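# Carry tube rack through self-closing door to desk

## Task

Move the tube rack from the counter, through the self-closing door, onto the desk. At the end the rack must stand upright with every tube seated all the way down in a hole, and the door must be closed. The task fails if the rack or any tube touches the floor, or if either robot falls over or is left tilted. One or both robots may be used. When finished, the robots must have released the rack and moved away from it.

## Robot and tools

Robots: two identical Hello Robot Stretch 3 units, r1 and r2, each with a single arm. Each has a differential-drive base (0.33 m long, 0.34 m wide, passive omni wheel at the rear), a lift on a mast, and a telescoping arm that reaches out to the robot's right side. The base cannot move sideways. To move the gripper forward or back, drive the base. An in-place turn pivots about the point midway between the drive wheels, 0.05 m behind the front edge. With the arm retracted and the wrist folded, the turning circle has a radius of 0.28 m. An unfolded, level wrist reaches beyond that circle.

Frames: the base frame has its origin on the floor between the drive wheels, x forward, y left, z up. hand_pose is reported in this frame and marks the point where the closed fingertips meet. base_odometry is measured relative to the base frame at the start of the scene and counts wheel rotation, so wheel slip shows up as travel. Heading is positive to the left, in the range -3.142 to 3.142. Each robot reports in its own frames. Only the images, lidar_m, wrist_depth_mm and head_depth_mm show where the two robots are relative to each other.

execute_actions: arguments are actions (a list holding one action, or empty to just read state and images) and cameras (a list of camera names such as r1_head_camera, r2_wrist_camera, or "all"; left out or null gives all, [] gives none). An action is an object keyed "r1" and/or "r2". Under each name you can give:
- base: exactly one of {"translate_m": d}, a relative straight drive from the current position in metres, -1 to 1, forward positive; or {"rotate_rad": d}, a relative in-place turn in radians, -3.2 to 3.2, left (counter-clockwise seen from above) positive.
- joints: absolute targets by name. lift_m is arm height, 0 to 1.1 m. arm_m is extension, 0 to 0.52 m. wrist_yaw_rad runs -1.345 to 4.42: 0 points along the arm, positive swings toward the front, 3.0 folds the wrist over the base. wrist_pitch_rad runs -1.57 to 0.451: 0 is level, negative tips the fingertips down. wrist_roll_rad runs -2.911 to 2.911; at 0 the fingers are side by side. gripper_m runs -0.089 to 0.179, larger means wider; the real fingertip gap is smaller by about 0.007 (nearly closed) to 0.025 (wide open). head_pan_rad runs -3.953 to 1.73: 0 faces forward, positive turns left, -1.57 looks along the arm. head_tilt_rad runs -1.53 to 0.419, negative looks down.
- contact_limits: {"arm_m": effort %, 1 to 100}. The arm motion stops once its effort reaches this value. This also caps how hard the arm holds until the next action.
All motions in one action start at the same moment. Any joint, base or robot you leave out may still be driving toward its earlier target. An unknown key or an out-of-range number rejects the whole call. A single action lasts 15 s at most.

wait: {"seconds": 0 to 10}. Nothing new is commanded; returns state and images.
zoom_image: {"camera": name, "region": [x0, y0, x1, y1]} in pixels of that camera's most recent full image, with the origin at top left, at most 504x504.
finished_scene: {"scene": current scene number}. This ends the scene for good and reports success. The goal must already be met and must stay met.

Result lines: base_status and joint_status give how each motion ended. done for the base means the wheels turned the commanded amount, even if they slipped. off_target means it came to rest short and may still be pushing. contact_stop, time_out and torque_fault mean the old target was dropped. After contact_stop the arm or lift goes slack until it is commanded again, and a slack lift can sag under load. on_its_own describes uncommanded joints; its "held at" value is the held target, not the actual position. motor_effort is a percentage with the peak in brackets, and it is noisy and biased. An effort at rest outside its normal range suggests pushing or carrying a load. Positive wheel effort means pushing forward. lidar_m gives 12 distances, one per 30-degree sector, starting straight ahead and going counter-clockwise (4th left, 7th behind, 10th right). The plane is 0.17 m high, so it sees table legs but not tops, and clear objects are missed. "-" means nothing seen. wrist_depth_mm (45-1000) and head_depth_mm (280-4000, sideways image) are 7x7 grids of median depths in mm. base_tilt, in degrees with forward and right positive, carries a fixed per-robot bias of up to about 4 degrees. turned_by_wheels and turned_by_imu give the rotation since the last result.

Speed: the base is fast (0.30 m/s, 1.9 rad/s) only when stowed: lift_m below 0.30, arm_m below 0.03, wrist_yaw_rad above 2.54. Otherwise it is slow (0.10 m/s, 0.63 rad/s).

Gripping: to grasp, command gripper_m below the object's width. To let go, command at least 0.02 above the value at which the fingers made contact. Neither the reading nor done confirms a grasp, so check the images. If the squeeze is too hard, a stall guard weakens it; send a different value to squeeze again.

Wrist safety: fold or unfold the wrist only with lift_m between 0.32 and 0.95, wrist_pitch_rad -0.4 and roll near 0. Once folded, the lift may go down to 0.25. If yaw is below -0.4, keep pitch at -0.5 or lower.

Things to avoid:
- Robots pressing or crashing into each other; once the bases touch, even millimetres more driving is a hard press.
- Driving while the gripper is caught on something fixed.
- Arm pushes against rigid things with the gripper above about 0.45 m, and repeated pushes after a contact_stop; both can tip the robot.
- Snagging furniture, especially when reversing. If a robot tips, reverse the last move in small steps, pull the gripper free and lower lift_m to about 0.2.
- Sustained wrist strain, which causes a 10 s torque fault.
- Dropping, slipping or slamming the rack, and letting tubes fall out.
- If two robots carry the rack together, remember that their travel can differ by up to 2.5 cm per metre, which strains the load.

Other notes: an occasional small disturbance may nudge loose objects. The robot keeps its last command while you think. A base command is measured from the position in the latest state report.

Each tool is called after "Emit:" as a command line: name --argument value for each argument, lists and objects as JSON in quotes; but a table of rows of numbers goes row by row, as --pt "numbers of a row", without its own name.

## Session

Emit:
execute_actions --actions '[]'

Scene clock: 0.00 s.
r1.base_odometry: x=+0.000 y=+0.000 heading=+0.000 (m, m, rad; r1's odometry frame)
r1.turned_by_wheels: +0.000 (rad since the last result)
r1.turned_by_imu: +0.000 (rad since the last result)
r1.base_tilt: forward=-0.6 right=-1.0 (deg)
r1.lidar_m: 1.77 2.32 1.59 1.36 0.95 0.89 0.91 0.85 0.80 0.82 1.07 1.72
r1.head_depth_mm: 1650 1654 1651 1651 1646 1647 1648 / 1727 1735 1740 1738 1735 1728 1738 / 1819 1838 1841 1830 1838 1836 1830 / 1893 1933 1941 1939 1938 1951 1939 / 1989 2064 2073 2075 2072 2062 2031 / 2007 2205 2197 2208 2204 2216 2166 / 2008 2369 2360 2361 2363 2367 2152
r1.base_status: not commanded
r1.joint_positions: lift_m=+0.556 arm_m=+0.003 wrist_yaw_rad=+3.125 wrist_pitch_rad=-0.319 wrist_roll_rad=+0.002 gripper_m=+0.037 head_pan_rad=+0.020 head_tilt_rad=-0.006
r1.joint_status: not commanded
r1.motor_effort: left_wheel=+0 right_wheel=+0 lift_m=+27 arm_m=-1 wrist_yaw_rad=+0 wrist_pitch_rad=+5 wrist_roll_rad=+0 gripper_m=+0 head_pan_rad=-1 head_tilt_rad=+1 (%)
r1.hand_pose: x=-0.0173 y=+0.0881 z=+0.5913 quat_wxyz=(+0.119, +0.699, +0.106, +0.697) (m; r1's base frame)
r1.wrist_depth_mm: 740 898 - - - - - / 751 928 - - - - - / 764 955 - - - - - / 785 - - - - - - / 798 - - - - - - / 822 932 - 929 927 898 893 / 764 800 - 777 772 740 754
r2.base_odometry: x=+0.000 y=+0.000 heading=+0.000 (m, m, rad; r2's odometry frame)
r2.turned_by_wheels: +0.000 (rad since the last result)
r2.turned_by_imu: +0.000 (rad since the last result)
r2.base_tilt: forward=+1.0 right=+2.3 (deg)
r2.lidar_m: 2.03 1.99 1.00 0.76 0.76 0.79 0.65 0.64 0.68 0.97 1.50 2.54
r2.head_depth_mm: 1771 2522 2629 2641 2677 2690 2127 / 1775 2417 2445 2449 2470 2494 2102 / 1803 2282 2318 2335 2328 2369 2105 / 1817 2163 2176 2181 2201 2223 2079 / 1831 2046 2047 2065 2082 2085 2047 / 1846 1935 1939 1960 1967 1986 1957 / 1803 1842 1854 1845 1875 1879 1860
r2.base_status: not commanded
r2.joint_positions: lift_m=+0.408 arm_m=+0.003 wrist_yaw_rad=+3.026 wrist_pitch_rad=-0.323 wrist_roll_rad=+0.006 gripper_m=+0.037 head_pan_rad=+0.008 head_tilt_rad=-0.012
r2.joint_status: not commanded
r2.motor_effort: left_wheel=-1 right_wheel=+0 lift_m=+33 arm_m=+0 wrist_yaw_rad=+0 wrist_pitch_rad=+5 wrist_roll_rad=+0 gripper_m=+0 head_pan_rad=-1 head_tilt_rad=+2 (%)
r2.hand_pose: x=+0.0058 y=+0.0861 z=+0.4423 quat_wxyz=(+0.154, +0.705, +0.073, +0.688) (m; r2's base frame)
r2.wrist_depth_mm: 552 - 724 804 939 - - / 583 623 768 878 - - - / 606 654 820 908 - - - / 650 700 891 - - - - / 687 804 937 968 917 951 938 / 747 742 - 746 767 731 742 / 624 620 - 628 595 607 624
pictures: r1_head_camera (sideways: a quarter turn clockwise sets it upright), r1_nav_camera (sideways: a quarter turn counterclockwise sets it upright), r1_wrist_camera, r2_head_camera (sideways: a quarter turn clockwise sets it upright), r2_nav_camera (sideways: a quarter turn counterclockwise sets it upright), r2_wrist_camera
Images, in order (width x height): r1_head_camera 896x504, r1_nav_camera 672x504, r1_wrist_camera 644x364, r2_head_camera 896x504, r2_nav_camera 672x504, r2_wrist_camera 644x364.

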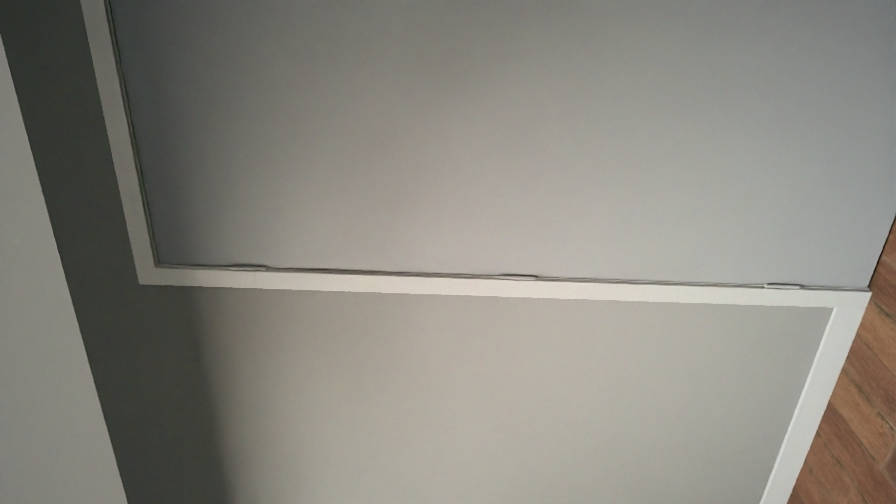

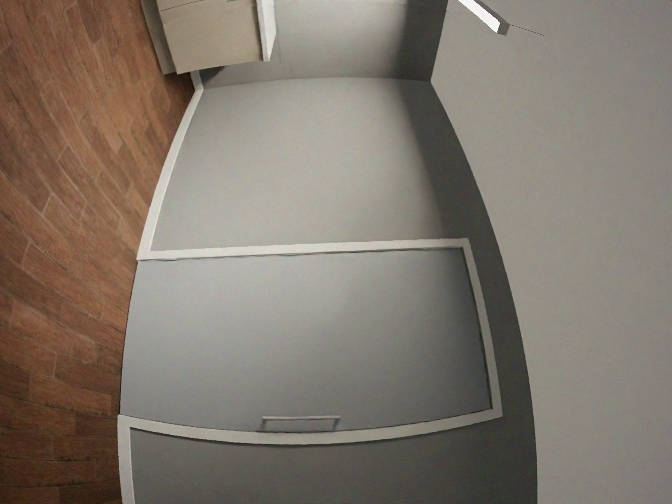

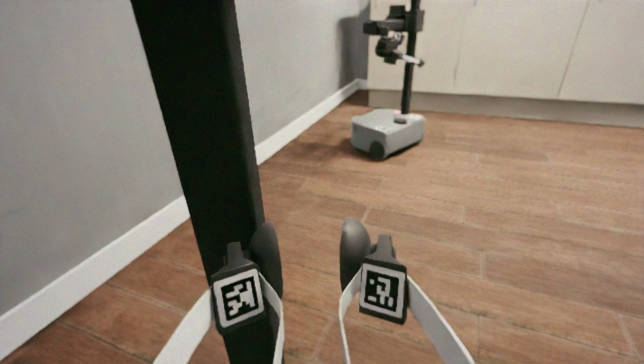

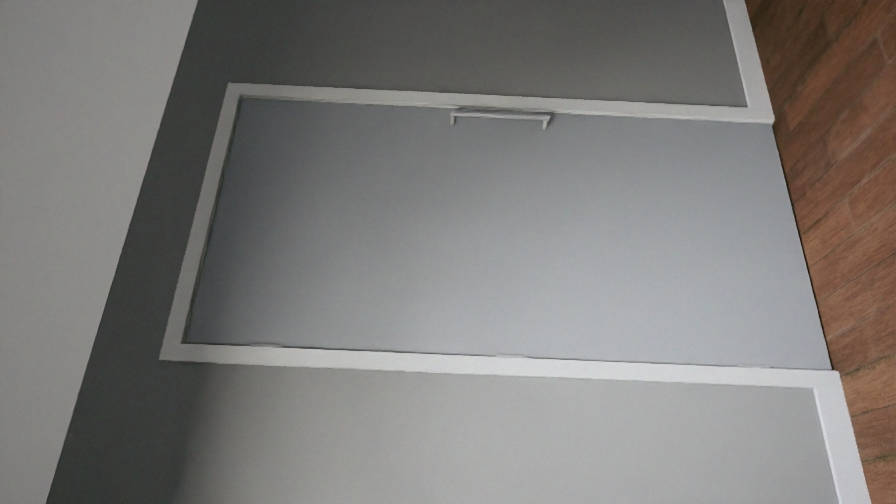

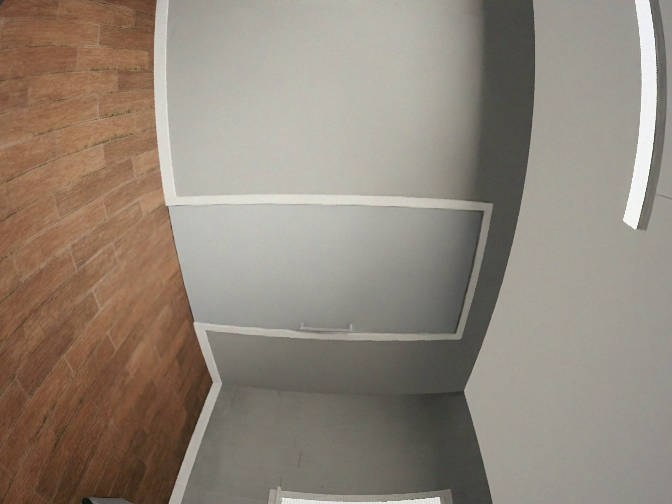

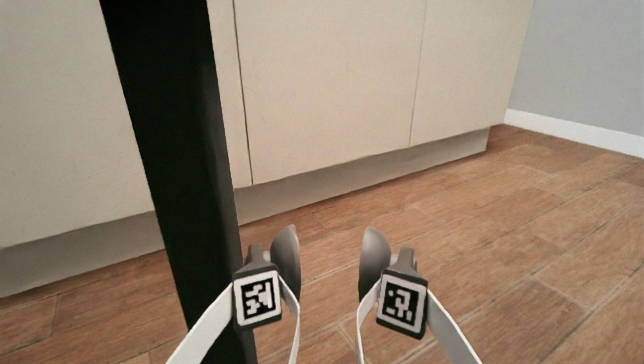

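Emit:
execute_actions --actions '[{"r1": {"base": {"rotate_rad": -0.489}, "joints": {"wrist_pitch_rad": -0.4, "lift_m": 0.9}}, "r2": {"base": {"rotate_rad": 0.9}, "joints": {"head_pan_rad": 0.9, "head_tilt_rad": -0.25, "wrist_pitch_rad": -0.4, "lift_m": 0.9}}}]' --cameras '["r2_head_camera", "r2_nav_camera"]'

Scene clock: 87.50 s.
r1.base_odometry: x=+0.000 y=+0.000 heading=-0.489 (m, m, rad; r1's odometry frame)
r1.turned_by_wheels: -0.489 (rad since the last result)
r1.turned_by_imu: -0.483 (rad since the last result)
r1.base_tilt: forward=-0.6 right=-1.1 (deg)
r1.lidar_m: 1.73 1.78 2.38 1.59 1.31 0.93 0.89 0.92 0.84 0.80 0.83 1.11
r1.head_depth_mm: 1699 1699 1701 1706 1721 1727 1717 / 1691 1695 1707 1714 1709 1712 1729 / 1692 1700 1704 1710 1706 1716 1728 / 1691 1694 1700 1708 1717 1726 1725 / 1688 1695 1709 1710 1719 1722 1729 / 1693 1698 1702 1703 1714 1726 1736 / 1686 1709 1705 1710 1712 1722 1731
r1.base_status: done
r1.joint_positions: lift_m=+0.900 arm_m=+0.003 wrist_yaw_rad=+3.125 wrist_pitch_rad=-0.412 wrist_roll_rad=+0.002 gripper_m=+0.037 head_pan_rad=+0.020 head_tilt_rad=-0.006
r1.joint_status: all done
r1.motor_effort: left_wheel=+3(8) right_wheel=-2(5) lift_m=+34(36) arm_m=+0(1) wrist_yaw_rad=+0(0) wrist_pitch_rad=+4(4) wrist_roll_rad=+0(0) gripper_m=+1(0) head_pan_rad=+0(0) head_tilt_rad=+1(2) (%)
r1.hand_pose: x=-0.0174 y=+0.0774 z=+0.9137 quat_wxyz=(+0.151, +0.694, +0.139, +0.690) (m; r1's base frame)
r1.wrist_depth_mm: - - - - - - - / - - - - - - - / - - - - - - - / - - - - - - - / - - - - - - - / - - - - - - - / - - - - - - -
r2.base_odometry: x=+0.000 y=+0.000 heading=+0.900 (m, m, rad; r2's odometry frame)
r2.turned_by_wheels: +0.900 (rad since the last result)
r2.turned_by_imu: +0.894 (rad since the last result)
r2.base_tilt: forward=+1.1 right=+2.3 (deg)
r2.lidar_m: 1.16 0.80 0.74 0.76 0.68 0.64 0.65 0.84 1.45 2.46 2.12 1.99
r2.head_depth_mm: 1309 1375 1448 1514 930 926 999 / 1269 1336 1413 1466 920 895 961 / 1239 1302 1373 1426 912 859 924 / 1202 1265 1340 1383 898 833 890 / 1177 1233 1297 1350 890 807 859 / 1147 1198 1264 1310 880 782 833 / 1120 1176 1233 1278 872 757 804
r2.base_status: done
r2.joint_positions: lift_m=+0.900 arm_m=+0.003 wrist_yaw_rad=+3.026 wrist_pitch_rad=-0.413 wrist_roll_rad=+0.006 gripper_m=+0.037 head_pan_rad=+0.893 head_tilt_rad=-0.247
r2.joint_status: all done
r2.motor_effort: left_wheel=-4(6) right_wheel=+4(11) lift_m=+40(41) arm_m=+0(0) wrist_yaw_rad=+0(0) wrist_pitch_rad=+5(5) wrist_roll_rad=+0(1) gripper_m=+0(0) head_pan_rad=+4(55) head_tilt_rad=-2(27) (%)
r2.hand_pose: x=+0.0046 y=+0.0758 z=+0.9134 quat_wxyz=(+0.185, +0.701, +0.105, +0.681) (m; r2's base frame)
r2.wrist_depth_mm: 547 - - - - - - / 557 657 - 810 713 650 604 / 569 663 - 861 797 704 652 / 590 718 - 979 855 785 698 / 592 771 - - 926 848 740 / 630 808 - - - 901 814 / 643 826 - - - - 902
pictures: r2_head_camera (sideways: a quarter turn clockwise sets it upright), r2_nav_camera (sideways: a quarter turn counterclockwise sets it upright)
Images, in order (width x height): r2_head_camera 896x504, r2_nav_camera 672x504.

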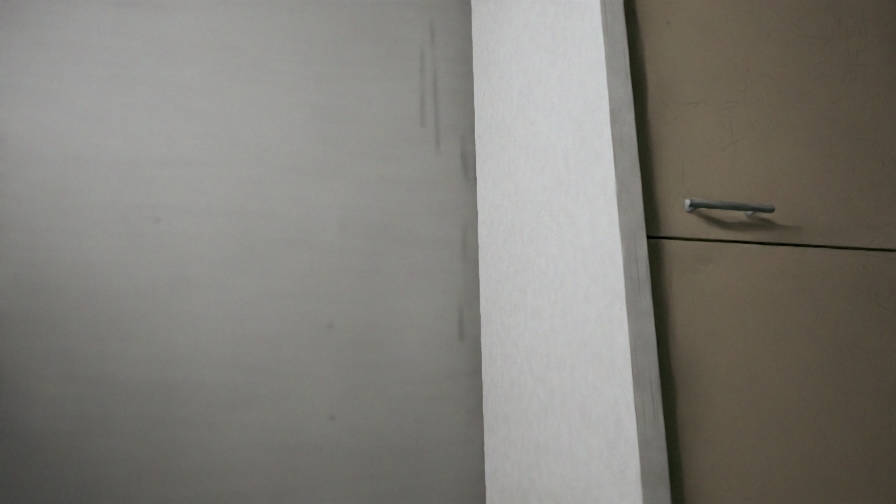

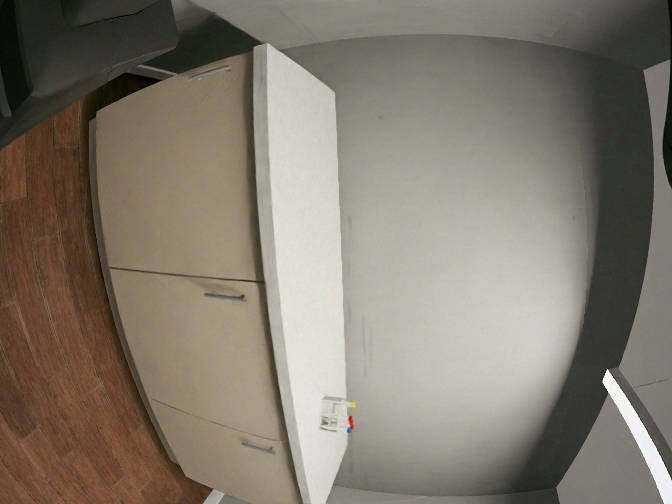

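Emit:
execute_actions --actions '[{"r1": {"base": {"translate_m": 0.75}, "joints": {"wrist_yaw_rad": 0.0, "gripper_m": 0.12}}, "r2": {"joints": {"head_pan_rad": 0.4, "head_tilt_rad": -0.3, "wrist_yaw_rad": 0.0}}}]' --cameras '["r2_head_camera", "r1_head_camera", "r1_nav_camera"]'

Scene clock: 105.63 s.
r1.base_odometry: x=+0.662 y=-0.352 heading=-0.489 (m, m, rad; r1's odometry frame)
r1.turned_by_wheels: +0.000 (rad since the last result)
r1.turned_by_imu: +0.006 (rad since the last result)
r1.base_tilt: forward=-0.6 right=-1.1 (deg)
r1.lidar_m: 0.97 1.01 1.36 2.37 2.40 1.72 1.65 1.14 0.81 0.78 0.80 1.03
r1.head_depth_mm: 929 934 938 943 942 950 951 / 932 938 939 942 944 949 953 / 930 934 935 944 945 949 953 / 933 936 938 944 945 937 939 / 932 936 940 943 946 949 955 / 936 940 943 943 946 949 955 / 933 939 941 945 950 951 956
r1.base_status: done
r1.joint_positions: lift_m=+0.900 arm_m=+0.003 wrist_yaw_rad=+0.003 wrist_pitch_rad=-0.412 wrist_roll_rad=+0.002 gripper_m=+0.120 head_pan_rad=+0.020 head_tilt_rad=-0.006
r1.joint_status: all done
r1.motor_effort: left_wheel=+2(9) right_wheel=-2(2) lift_m=+34(34) arm_m=-1(1) wrist_yaw_rad=-4(4) wrist_pitch_rad=+4(4) wrist_roll_rad=+0(0) gripper_m=+0(82) head_pan_rad=-1(1) head_tilt_rad=+2(1) (%)
r1.hand_pose: x=-0.0208 y=-0.3729 z=+0.9137 quat_wxyz=(+0.692, +0.146, -0.692, -0.144) (m; r1's base frame)
r1.wrist_depth_mm: 451 461 470 473 486 495 504 / 489 507 511 511 528 542 546 / 533 541 561 562 563 574 603 / 593 596 616 637 646 670 687 / 653 669 689 716 719 763 790 / 731 726 786 818 853 866 916 / 834 899 896 915 969 - -
r2.base_odometry: x=+0.000 y=+0.000 heading=+0.900 (m, m, rad; r2's odometry frame)
r2.turned_by_wheels: +0.000 (rad since the last result)
r2.turned_by_imu: +0.002 (rad since the last result)
r2.base_tilt: forward=+1.0 right=+2.3 (deg)
r2.lidar_m: 1.16 0.80 0.74 0.76 0.68 0.64 0.65 0.84 1.91 1.74 2.11 1.99
r2.head_depth_mm: 1938 2021 2080 2093 2164 1863 1496 / 1861 2029 2181 1429 1408 1575 1485 / 1682 1800 1939 1402 1217 1341 1434 / 1535 1634 1752 1244 1071 1168 1322 / 1413 1489 1579 1357 970 1035 1121 / 1308 1378 1449 1329 887 931 997 / 1208 1276 1342 1310 832 845 900
r2.base_status: not commanded
r2.joint_positions: lift_m=+0.900 arm_m=+0.003 wrist_yaw_rad=+0.002 wrist_pitch_rad=-0.413 wrist_roll_rad=+0.006 gripper_m=+0.037 head_pan_rad=+0.407 head_tilt_rad=-0.296
r2.joint_status: all done
r2.motor_effort: left_wheel=-3(3) right_wheel=+4(4) lift_m=+40(40) arm_m=+0(0) wrist_yaw_rad=-2(4) wrist_pitch_rad=+4(5) wrist_roll_rad=+1(0) gripper_m=+0(0) head_pan_rad=-4(41) head_tilt_rad=-2(14) (%)
r2.hand_pose: x=-0.0210 y=-0.3727 z=+0.9134 quat_wxyz=(+0.690, +0.146, -0.694, -0.145) (m; r2's base frame)
r2.wrist_depth_mm: - - - - - - - / - - - - - - - / - - - - - - - / - - - - - - - / - - - - - - - / - - - - - - - / - - - - - - -
pictures: r1_head_camera (sideways: a quarter turn clockwise sets it upright), r1_nav_camera (sideways: a quarter turn counterclockwise sets it upright), r2_head_camera (sideways: a quarter turn clockwise sets it upright)
Images, in order (width x height): r1_head_camera 896x504, r1_nav_camera 672x504, r2_head_camera 896x504.

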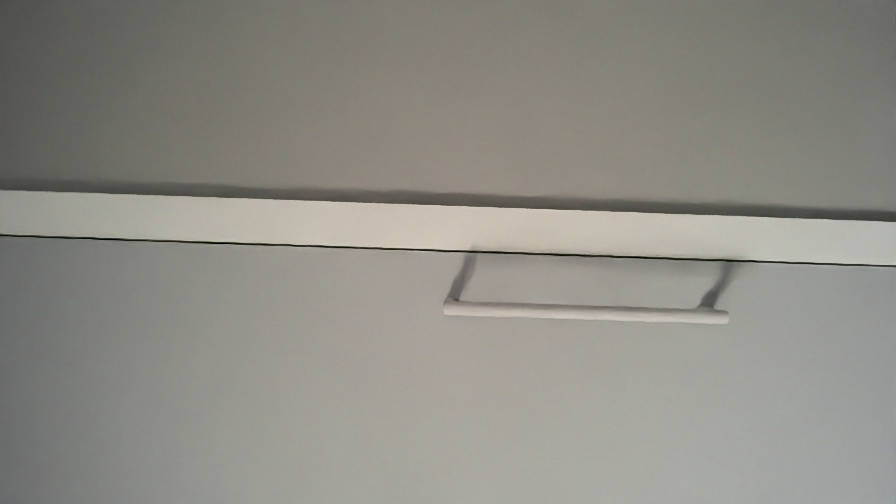

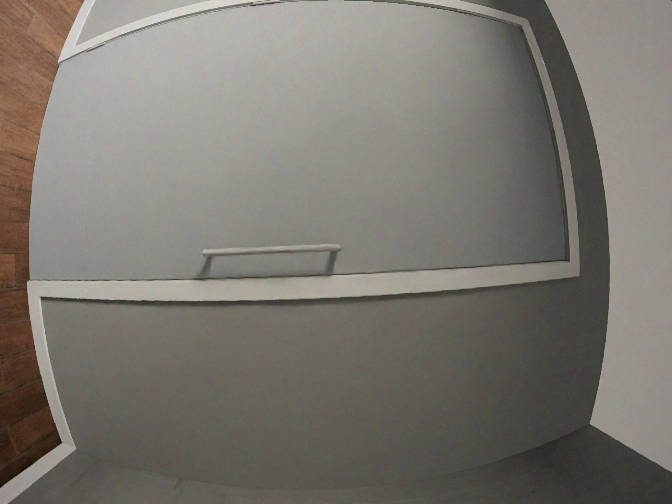

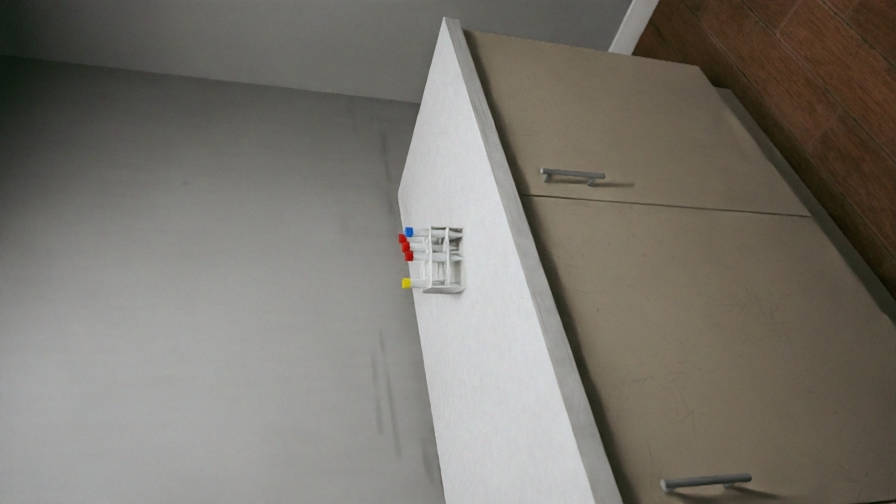

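Emit:
execute_actions --actions '[{"r1": {"base": {"rotate_rad": -1.577}, "joints": {"lift_m": 1.0, "wrist_pitch_rad": 0.0, "head_pan_rad": -1.57, "head_tilt_rad": -0.2}}, "r2": {"base": {"translate_m": 0.86}, "joints": {"lift_m": 0.97, "wrist_pitch_rad": -0.2, "gripper_m": 0.179, "head_pan_rad": 0.9, "head_tilt_rad": -0.45}}}]' --cameras '["r2_head_camera", "r1_head_camera", "r1_wrist_camera"]'

Scene clock: 153.60 s.
r1.base_odometry: x=+0.662 y=-0.352 heading=-2.066 (m, m, rad; r1's odometry frame)
r1.turned_by_wheels: -1.577 (rad since the last result)
r1.turned_by_imu: -1.562 (rad since the last result)
r1.base_tilt: forward=-0.6 right=-1.1 (deg)
r1.lidar_m: 0.78 0.80 1.03 0.97 1.01 1.35 1.98 2.44 1.73 1.64 1.15 0.82
r1.head_depth_mm: 1480 1526 1610 1671 1729 1821 - / 1464 1526 1600 1653 1734 - - / 1477 1531 1590 1660 1733 1775 - / 1473 1528 1588 1660 1735 1788 - / 1470 1523 1588 1650 1732 1821 1677 / 1467 1524 1585 1658 1723 1809 1673 / 1461 1528 1583 1641 1721 1800 1661
r1.base_status: done
r1.joint_positions: lift_m=+1.000 arm_m=+0.003 wrist_yaw_rad=+0.003 wrist_pitch_rad=-0.023 wrist_roll_rad=+0.002 gripper_m=+0.120 head_pan_rad=-1.563 head_tilt_rad=-0.197
r1.joint_status: all done
r1.motor_effort: left_wheel=+3(9) right_wheel=-2(6) lift_m=+33(34) arm_m=-1(1) wrist_yaw_rad=-3(4) wrist_pitch_rad=+8(8) wrist_roll_rad=+0(0) gripper_m=+0(1) head_pan_rad=-4(53) head_tilt_rad=-1(17) (%)
r1.hand_pose: x=-0.0208 y=-0.4033 z=+1.1083 quat_wxyz=(+0.707, +0.009, -0.707, -0.008) (m; r1's base frame)
r1.wrist_depth_mm: - - - - - - - / - - - - - - - / - - - - - - - / - - - - - - - / - - - - - - - / - - - - - - - / 991 - - - - - -
r2.base_odometry: x=+0.535 y=+0.674 heading=+0.900 (m, m, rad; r2's odometry frame)
r2.turned_by_wheels: +0.000 (rad since the last result)
r2.turned_by_imu: +0.006 (rad since the last result)
r2.base_tilt: forward=+1.1 right=+2.3 (deg)
r2.lidar_m: 0.59 0.40 0.38 0.39 0.50 1.13 1.45 1.87 1.95 1.87 1.29 1.21
r2.head_depth_mm: 887 972 1065 947 647 530 623 / 865 943 1033 936 646 509 592 / 848 923 1011 929 640 490 567 / 828 900 983 915 632 486 539 / 810 877 958 905 592 482 520 / 792 856 929 891 614 479 498 / 776 836 911 887 620 477 481
r2.base_status: done
r2.joint_positions: lift_m=+0.970 arm_m=+0.003 wrist_yaw_rad=+0.002 wrist_pitch_rad=-0.220 wrist_roll_rad=+0.006 gripper_m=+0.179 head_pan_rad=+0.893 head_tilt_rad=-0.444
r2.joint_status: all done
r2.motor_effort: left_wheel=-3(5) right_wheel=+3(7) lift_m=+40(42) arm_m=-1(0) wrist_yaw_rad=-1(2) wrist_pitch_rad=+7(5) wrist_roll_rad=+0(0) gripper_m=+0(99) head_pan_rad=+4(42) head_tilt_rad=-4(22) (%)
r2.hand_pose: x=-0.0211 y=-0.3925 z=+1.0290 quat_wxyz=(+0.701, +0.078, -0.705, -0.078) (m; r2's base frame)
r2.wrist_depth_mm: 870 - - - - - - / 917 - - - - - - / 922 - - - - - - / 966 - - - - - - / 956 - - - - - - / 968 - - - - - - / 962 - - - - - -
pictures: r1_head_camera (sideways: a quarter turn clockwise sets it upright), r1_wrist_camera, r2_head_camera (sideways: a quarter turn clockwise sets it upright)
Images, in order (width x height): r1_head_camera 896x504, r1_wrist_camera 644x364, r2_head_camera 896x504.

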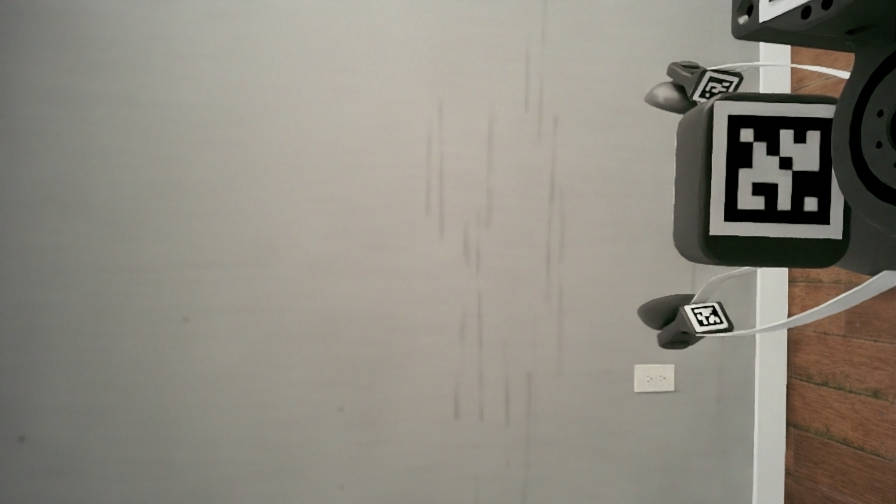

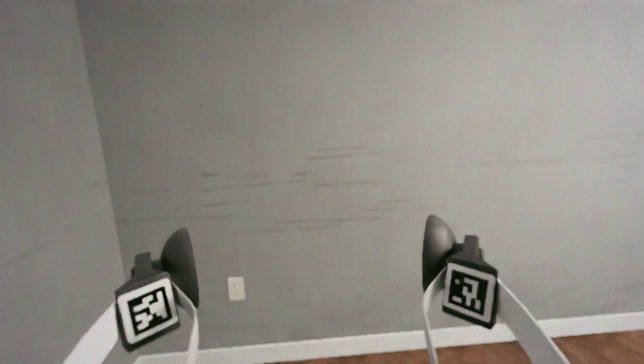

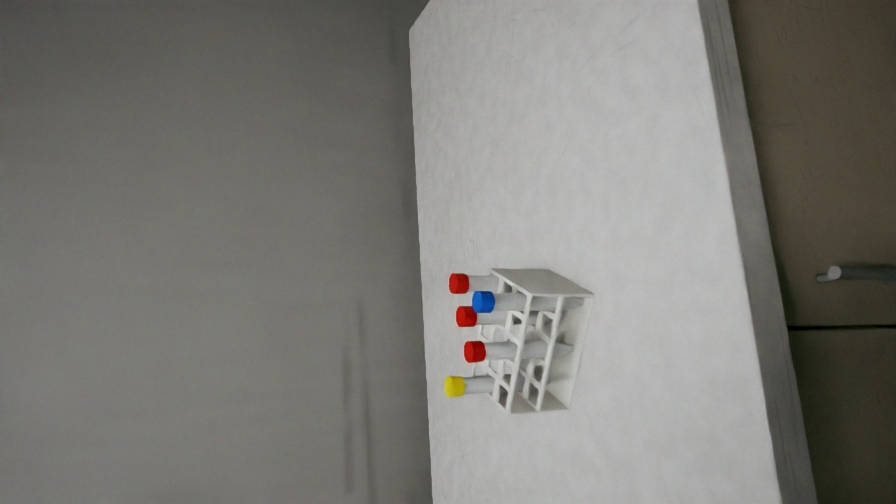

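Emit:
execute_actions --actions '[{"r1": {"base": {"rotate_rad": 1.565}, "joints": {"head_pan_rad": 0.0, "head_tilt_rad": 0.0}}, "r2": {"base": {"rotate_rad": 2.715}, "joints": {"head_pan_rad": -1.3, "head_tilt_rad": -0.6}}}]' --cameras '["r2_head_camera", "r2_wrist_camera", "r1_head_camera"]'

Scene clock: 278.83 s.
r1.base_odometry: x=+0.662 y=-0.352 heading=-0.501 (m, m, rad; r1's odometry frame)
r1.turned_by_wheels: +1.565 (rad since the last result)
r1.turned_by_imu: +1.553 (rad since the last result)
r1.base_tilt: forward=-0.6 right=-1.1 (deg)
r1.lidar_m: 0.97 1.01 1.35 1.85 2.44 1.73 1.64 1.15 0.82 0.78 0.80 1.03
r1.head_depth_mm: 942 945 950 955 961 966 970 / 936 945 947 949 957 959 968 / 930 937 942 949 955 956 963 / 918 930 925 930 936 942 943 / 925 931 936 940 942 951 955 / 923 931 932 938 940 949 952 / 921 923 931 932 938 944 947
r1.base_status: done
r1.joint_positions: lift_m=+1.000 arm_m=+0.003 wrist_yaw_rad=+0.002 wrist_pitch_rad=-0.023 wrist_roll_rad=+0.002 gripper_m=+0.120 head_pan_rad=-0.007 head_tilt_rad=-0.013
r1.joint_status: all done
r1.motor_effort: left_wheel=-3(9) right_wheel=+3(7) lift_m=+34(33) arm_m=-1(1) wrist_yaw_rad=-3(3) wrist_pitch_rad=+8(8) wrist_roll_rad=+0(0) gripper_m=+0(1) head_pan_rad=+3(53) head_tilt_rad=+6(20) (%)
r1.hand_pose: x=-0.0208 y=-0.4033 z=+1.1083 quat_wxyz=(+0.707, +0.009, -0.707, -0.008) (m; r1's base frame)
r1.wrist_depth_mm: 468 475 486 488 505 515 520 / 480 486 496 507 515 527 543 / 502 503 519 528 542 551 557 / 507 525 533 531 558 567 581 / 524 537 555 554 568 582 599 / 541 543 570 567 588 597 619 / 558 582 591 600 602 634 653
r2.base_odometry: x=+0.535 y=+0.674 heading=-2.669 (m, m, rad; r2's odometry frame)
r2.turned_by_wheels: +2.715 (rad since the last result)
r2.turned_by_imu: +2.694 (rad since the last result)
r2.base_tilt: forward=+1.0 right=+2.2 (deg)
r2.lidar_m: 1.42 1.48 2.06 1.85 1.68 1.25 1.21 0.53 0.39 0.38 0.39 0.55
r2.head_depth_mm: 772 848 921 606 - - - / 795 878 947 702 553 - - / 822 909 967 713 529 543 662 / 849 941 1000 694 527 576 713 / 880 979 993 686 524 616 772 / 908 1019 981 681 541 660 844 / 941 1057 972 675 574 713 936
r2.base_status: done
r2.joint_positions: lift_m=+0.970 arm_m=+0.003 wrist_yaw_rad=+0.001 wrist_pitch_rad=-0.220 wrist_roll_rad=+0.006 gripper_m=+0.179 head_pan_rad=-1.293 head_tilt_rad=-0.593
r2.joint_status: all done
r2.motor_effort: left_wheel=-3(6) right_wheel=+4(9) lift_m=+40(40) arm_m=-1(0) wrist_yaw_rad=-1(2) wrist_pitch_rad=+7(7) wrist_roll_rad=+1(1) gripper_m=+1(1) head_pan_rad=-5(61) head_tilt_rad=-4(24) (%)
r2.hand_pose: x=-0.0213 y=-0.3925 z=+1.0290 quat_wxyz=(+0.701, +0.078, -0.705, -0.078) (m; r2's base frame)
r2.wrist_depth_mm: 695 693 679 665 667 638 640 / 747 710 720 708 697 683 666 / 764 753 748 737 729 710 709 / 621 609 604 562 349 634 618 / 426 429 429 400 351 423 424 / 340 328 330 327 324 329 333 / - 259 265 266 266 267 -
pictures: r1_head_camera (sideways: a quarter turn clockwise sets it upright), r2_head_camera (sideways: a quarter turn clockwise sets it upright), r2_wrist_camera
Images, in order (width x height): r1_head_camera 896x504, r2_head_camera 896x504, r2_wrist_camera 644x364.

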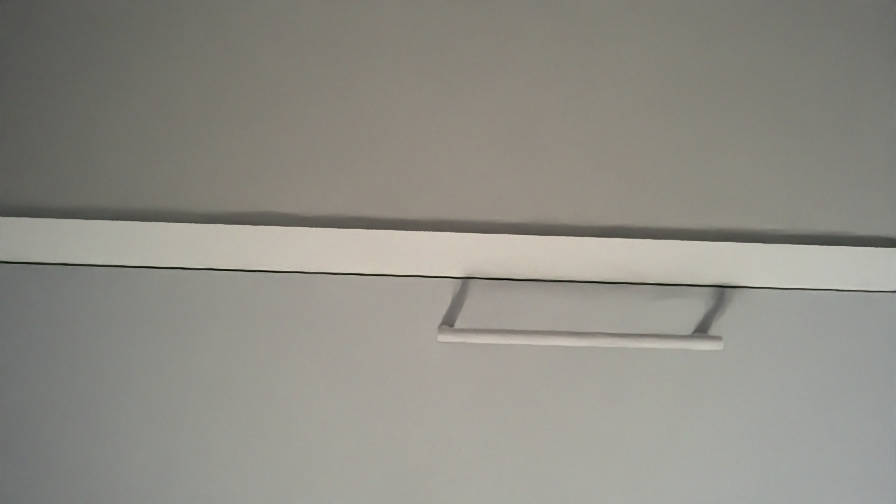

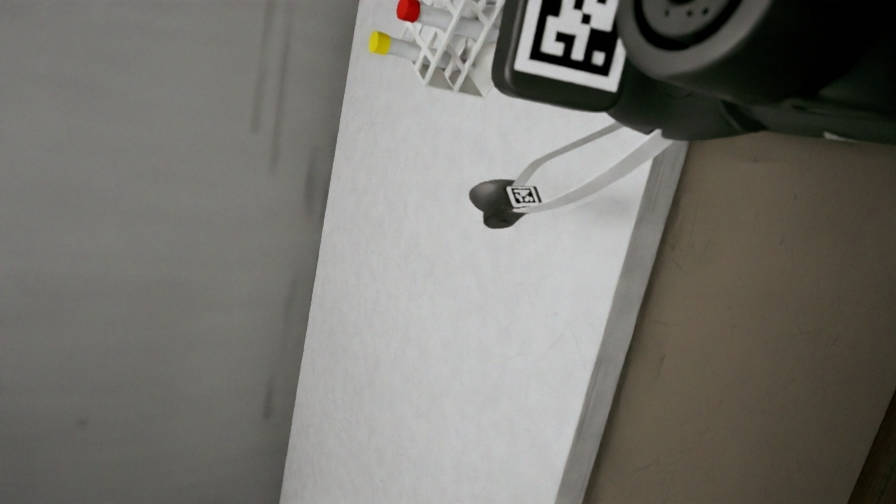

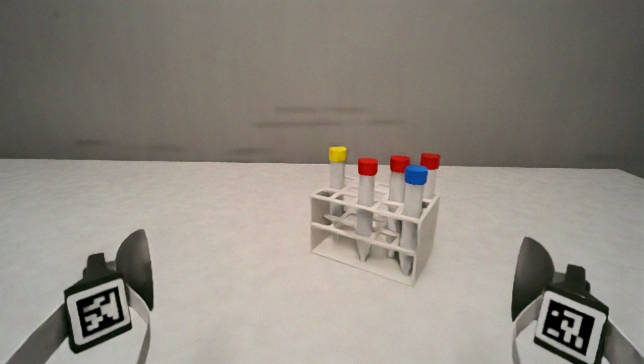

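Emit:
zoom_image --camera "r2_wrist_camera" --region '[280, 130, 480, 300]'

Region (280, 130, 480, 300) of r2_wrist_camera's 644x364 image, scaled by 2.520; it fills the top 428 rows of this view, and the rest is white.

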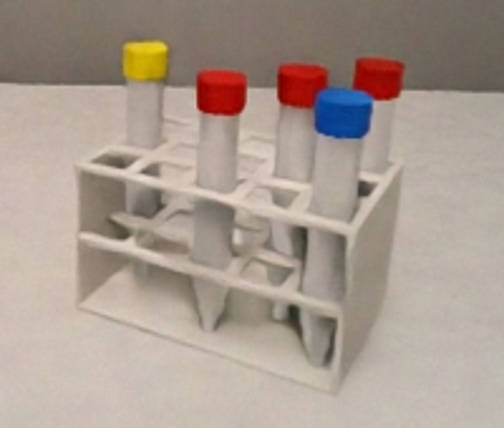

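Emit:
execute_actions --actions '[{"r1": {"base": {"translate_m": 0.04}}, "r2": {"base": {"translate_m": 0.026}, "joints": {"wrist_yaw_rad": -0.35, "arm_m": 0.13, "lift_m": 0.88}}}]' --cameras '["r2_head_camera", "r2_wrist_camera"]'

Scene clock: 315.97 s.
r1.base_odometry: x=+0.697 y=-0.371 heading=-0.501 (m, m, rad; r1's odometry frame)
r1.turned_by_wheels: +0.000 (rad since the last result)
r1.turned_by_imu: +0.001 (rad since the last result)
r1.base_tilt: forward=-0.7 right=-1.1 (deg)
r1.lidar_m: 0.93 0.97 1.29 1.86 2.44 1.77 1.68 1.16 0.82 0.78 0.80 0.99
r1.head_depth_mm: 900 903 909 913 919 923 928 / 896 899 907 912 915 919 926 / 892 898 901 905 912 916 920 / 878 883 882 891 895 903 904 / 884 891 896 900 902 910 915 / 882 887 893 900 899 907 910 / 880 885 887 894 899 900 908
r1.base_status: done
r1.joint_positions: lift_m=+1.000 arm_m=+0.003 wrist_yaw_rad=+0.002 wrist_pitch_rad=-0.023 wrist_roll_rad=+0.002 gripper_m=+0.120 head_pan_rad=-0.007 head_tilt_rad=-0.013
r1.joint_status: not commanded
r1.motor_effort: left_wheel=-4(5) right_wheel=+3(6) lift_m=+34(33) arm_m=-1(0) wrist_yaw_rad=-3(3) wrist_pitch_rad=+8(8) wrist_roll_rad=+0(0) gripper_m=+0(0) head_pan_rad=+3(4) head_tilt_rad=+6(5) (%)
r1.hand_pose: x=-0.0208 y=-0.4033 z=+1.1083 quat_wxyz=(+0.707, +0.009, -0.707, -0.008) (m; r1's base frame)
r1.wrist_depth_mm: 464 475 486 486 503 516 518 / 485 488 501 507 514 529 535 / 498 504 519 516 538 540 559 / 503 519 530 542 549 562 576 / 529 533 552 552 568 595 600 / 544 546 565 570 581 599 614 / 559 586 589 603 595 643 650
r2.base_odometry: x=+0.512 y=+0.662 heading=-2.669 (m, m, rad; r2's odometry frame)
r2.turned_by_wheels: +0.000 (rad since the last result)
r2.turned_by_imu: +0.001 (rad since the last result)
r2.base_tilt: forward=+1.1 right=+2.3 (deg)
r2.lidar_m: 1.39 1.45 2.03 1.85 1.71 1.27 1.23 0.53 0.39 0.38 0.39 0.55
r2.head_depth_mm: 773 850 921 621 - - 596 / 797 879 943 702 550 - 618 / 822 910 966 696 530 543 661 / 849 944 999 691 527 578 714 / 879 977 992 688 524 617 775 / 910 1014 982 681 539 661 849 / 941 1060 973 676 574 715 935
r2.base_status: done
r2.joint_positions: lift_m=+0.880 arm_m=+0.130 wrist_yaw_rad=-0.349 wrist_pitch_rad=-0.220 wrist_roll_rad=+0.006 gripper_m=+0.179 head_pan_rad=-1.293 head_tilt_rad=-0.593
r2.joint_status: all done
r2.motor_effort: left_wheel=-4(6) right_wheel=+4(7) lift_m=+25(33) arm_m=+5(5) wrist_yaw_rad=-1(4) wrist_pitch_rad=+7(7) wrist_roll_rad=+0(0) gripper_m=+0(0) head_pan_rad=-4(4) head_tilt_rad=-5(5) (%)
r2.hand_pose: x=-0.1052 y=-0.5047 z=+0.9396 quat_wxyz=(+0.677, -0.046, -0.707, -0.199) (m; r2's base frame)
r2.wrist_depth_mm: 472 501 543 592 633 692 771 / 499 527 566 595 666 762 826 / 520 538 219 207 634 666 865 / 355 331 229 209 361 361 366 / 249 249 231 216 250 249 250 / 200 191 191 192 191 191 192 / - 151 155 155 155 155 -
pictures: r2_head_camera (sideways: a quarter turn clockwise sets it upright), r2_wrist_camera
Images, in order (width x height): r2_head_camera 896x504, r2_wrist_camera 644x364.

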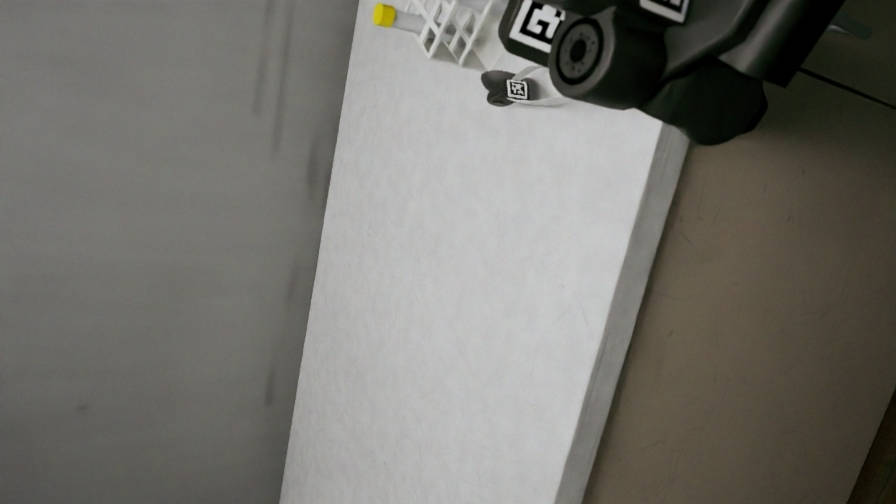

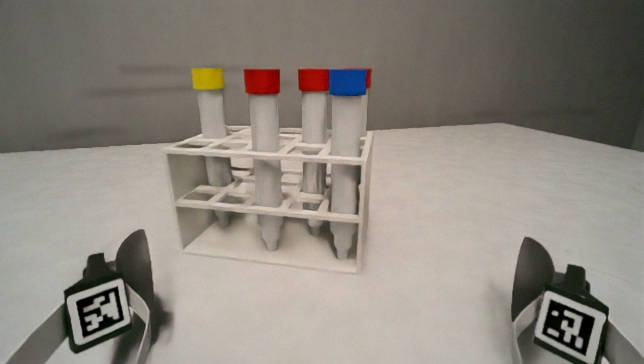

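Emit:
execute_actions --actions '[{"r1": {"base": {"rotate_rad": 1.58}, "joints": {"wrist_pitch_rad": -0.5, "lift_m": 1.09, "head_pan_rad": -1.57, "head_tilt_rad": -0.3}}, "r2": {"base": {"translate_m": -0.018}, "joints": {"arm_m": 0.22, "lift_m": 0.895}}}]' --cameras '["r2_wrist_camera", "r1_head_camera", "r1_wrist_camera"]'

Scene clock: 346.23 s.
r1.base_odometry: x=+0.697 y=-0.371 heading=+1.079 (m, m, rad; r1's odometry frame)
r1.turned_by_wheels: +1.580 (rad since the last result)
r1.turned_by_imu: +1.568 (rad since the last result)
r1.base_tilt: forward=-0.6 right=-1.0 (deg)
r1.lidar_m: 1.86 2.45 1.77 1.69 1.14 0.81 0.78 0.80 0.99 0.93 0.98 1.30
r1.head_depth_mm: 798 841 883 - - - - / 796 840 881 - - - - / 792 843 879 - - - - / 792 838 896 935 1017 1056 1171 / 799 844 885 942 1013 1109 1174 / 799 844 895 951 1016 1086 1174 / 800 842 892 950 1011 1085 1171
r1.base_status: done
r1.joint_positions: lift_m=+1.090 arm_m=+0.003 wrist_yaw_rad=+0.002 wrist_pitch_rad=-0.510 wrist_roll_rad=+0.002 gripper_m=+0.120 head_pan_rad=-1.563 head_tilt_rad=-0.296
r1.joint_status: all done
r1.motor_effort: left_wheel=-4(8) right_wheel=+3(7) lift_m=+34(36) arm_m=-1(1) wrist_yaw_rad=-3(3) wrist_pitch_rad=+3(7) wrist_roll_rad=+0(0) gripper_m=+0(0) head_pan_rad=-4(52) head_tilt_rad=-2(21) (%)
r1.hand_pose: x=-0.0210 y=-0.3595 z=+1.0822 quat_wxyz=(+0.684, +0.179, -0.684, -0.178) (m; r1's base frame)
r1.wrist_depth_mm: 609 615 623 642 658 678 681 / 662 665 683 714 730 738 750 / 729 750 770 790 812 830 798 / 803 844 873 895 919 963 830 / 932 952 997 - - - 825 / - - - - - - 844 / - - - - - - 850
r2.base_odometry: x=+0.528 y=+0.670 heading=-2.669 (m, m, rad; r2's odometry frame)
r2.turned_by_wheels: +0.000 (rad since the last result)
r2.turned_by_imu: +0.001 (rad since the last result)
r2.base_tilt: forward=+1.0 right=+2.3 (deg)
r2.lidar_m: 1.41 1.47 2.05 1.98 1.69 1.25 1.22 0.53 0.39 0.38 0.39 0.55
r2.head_depth_mm: 772 848 916 638 - 463 569 / 796 879 943 703 530 512 617 / 821 907 967 696 529 542 660 / 850 942 999 692 526 577 715 / 878 977 993 685 525 615 773 / 909 1017 983 681 539 661 846 / 942 1060 972 675 574 713 934
r2.base_status: done
r2.joint_positions: lift_m=+0.895 arm_m=+0.220 wrist_yaw_rad=-0.349 wrist_pitch_rad=-0.220 wrist_roll_rad=+0.006 gripper_m=+0.179 head_pan_rad=-1.293 head_tilt_rad=-0.593
r2.joint_status: all done
r2.motor_effort: left_wheel=-3(8) right_wheel=+4(6) lift_m=+40(42) arm_m=+5(5) wrist_yaw_rad=+0(2) wrist_pitch_rad=+6(7) wrist_roll_rad=+0(0) gripper_m=+1(0) head_pan_rad=-4(5) head_tilt_rad=-5(5) (%)
r2.hand_pose: x=-0.1052 y=-0.5947 z=+0.9540 quat_wxyz=(+0.677, -0.046, -0.707, -0.199) (m; r2's base frame)
r2.wrist_depth_mm: 407 431 469 503 539 590 659 / 421 451 486 536 582 642 709 / 440 474 126 103 555 656 755 / 398 399 168 137 345 403 404 / 273 189 138 113 171 279 280 / 222 188 149 115 195 214 212 / - 169 162 123 167 172 -
pictures: r1_head_camera (sideways: a quarter turn clockwise sets it upright), r1_wrist_camera, r2_wrist_camera
Images, in order (width x height): r1_head_camera 896x504, r1_wrist_camera 644x364, r2_wrist_camera 644x364.

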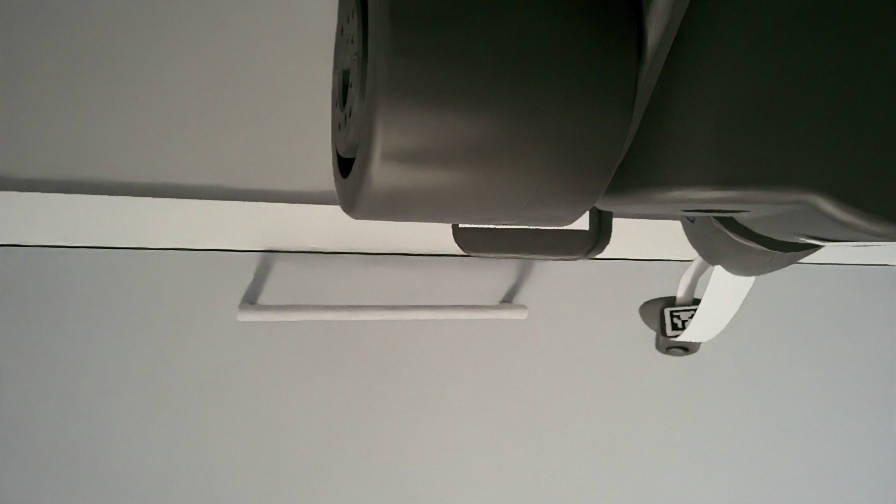

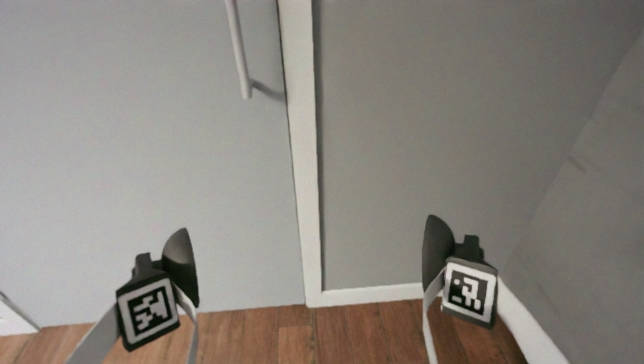

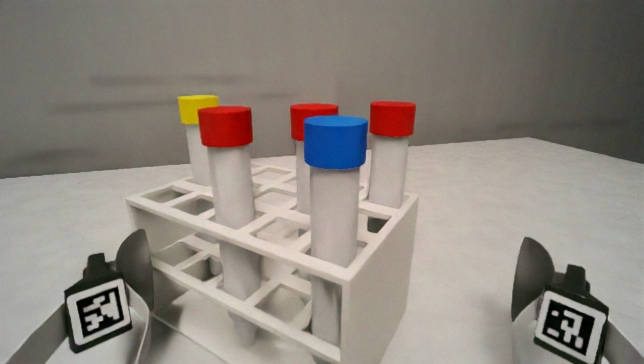

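Emit:
execute_actions --actions '[{"r1": {"base": {"translate_m": 0.1}}, "r2": {"base": {"translate_m": 0.035}}}]' --cameras '["r2_wrist_camera", "r1_wrist_camera"]'

Scene clock: 395.43 s.
r1.base_odometry: x=+0.745 y=-0.283 heading=+1.079 (m, m, rad; r1's odometry frame)
r1.turned_by_wheels: +0.000 (rad since the last result)
r1.turned_by_imu: +0.001 (rad since the last result)
r1.base_tilt: forward=-0.6 right=-1.1 (deg)
r1.lidar_m: 1.76 2.34 1.77 1.69 1.29 0.92 0.88 0.91 0.98 0.94 0.97 1.30
r1.head_depth_mm: 795 840 877 - - - - / 789 834 876 - - - - / 797 834 878 - - - - / 795 840 882 938 1022 1062 1179 / 794 839 891 945 1009 1106 1167 / 796 843 892 947 1009 1080 1167 / 796 842 888 946 1012 1082 1172
r1.base_status: done
r1.joint_positions: lift_m=+1.090 arm_m=+0.003 wrist_yaw_rad=+0.002 wrist_pitch_rad=-0.510 wrist_roll_rad=+0.002 gripper_m=+0.120 head_pan_rad=-1.563 head_tilt_rad=-0.296
r1.joint_status: not commanded
r1.motor_effort: left_wheel=-3(6) right_wheel=+3(6) lift_m=+33(34) arm_m=-2(1) wrist_yaw_rad=-3(3) wrist_pitch_rad=+3(3) wrist_roll_rad=+0(0) gripper_m=+0(0) head_pan_rad=-4(4) head_tilt_rad=-1(2) (%)
r1.hand_pose: x=-0.0210 y=-0.3595 z=+1.0822 quat_wxyz=(+0.684, +0.179, -0.684, -0.178) (m; r1's base frame)
r1.wrist_depth_mm: 608 618 629 627 652 666 683 / 661 676 694 695 717 744 753 / 728 737 759 780 817 841 852 / 839 826 859 883 926 929 915 / 948 950 - - - - 929 / - - - - - - 943 / - - - - - - 969
r2.base_odometry: x=+0.496 y=+0.654 heading=-2.669 (m, m, rad; r2's odometry frame)
r2.turned_by_wheels: +0.000 (rad since the last result)
r2.turned_by_imu: +0.001 (rad since the last result)
r2.base_tilt: forward=+1.1 right=+2.3 (deg)
r2.lidar_m: 1.38 1.44 1.99 1.88 1.74 1.29 1.25 0.53 0.39 0.38 0.39 0.55
r2.head_depth_mm: 772 851 920 798 - 464 571 / 796 878 945 701 532 514 619 / 823 908 965 695 529 543 662 / 849 944 1001 691 527 578 716 / 878 979 994 685 524 617 775 / 908 1016 987 680 540 663 850 / 941 1058 972 674 574 714 938
r2.base_status: done
r2.joint_positions: lift_m=+0.895 arm_m=+0.220 wrist_yaw_rad=-0.349 wrist_pitch_rad=-0.220 wrist_roll_rad=+0.006 gripper_m=+0.179 head_pan_rad=-1.293 head_tilt_rad=-0.593
r2.joint_status: not commanded
r2.motor_effort: left_wheel=-3(5) right_wheel=+3(11) lift_m=+40(40) arm_m=+5(5) wrist_yaw_rad=-2(1) wrist_pitch_rad=+7(7) wrist_roll_rad=+0(0) gripper_m=+1(1) head_pan_rad=-5(4) head_tilt_rad=-5(5) (%)
r2.hand_pose: x=-0.1052 y=-0.5947 z=+0.9540 quat_wxyz=(+0.677, -0.046, -0.707, -0.199) (m; r2's base frame)
r2.wrist_depth_mm: 409 435 465 501 533 601 651 / 425 455 479 533 577 639 705 / 451 475 503 541 111 649 742 / 397 399 192 155 118 401 404 / 277 278 199 152 122 279 282 / 221 212 199 164 132 212 212 / - 169 173 170 144 173 -
pictures: r1_wrist_camera, r2_wrist_camera
Images, in order (width x height): r1_wrist_camera 644x364, r2_wrist_camera 644x364.

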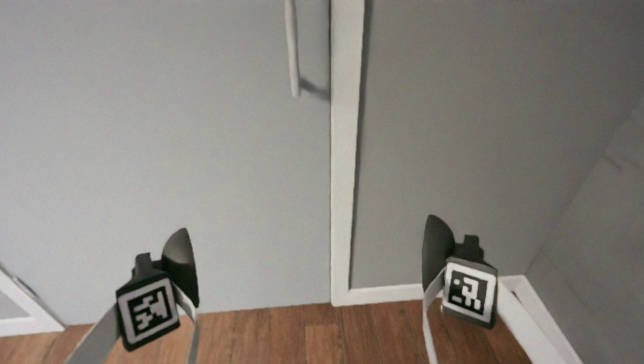

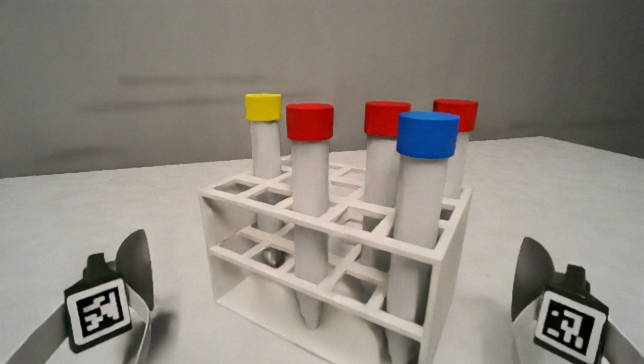

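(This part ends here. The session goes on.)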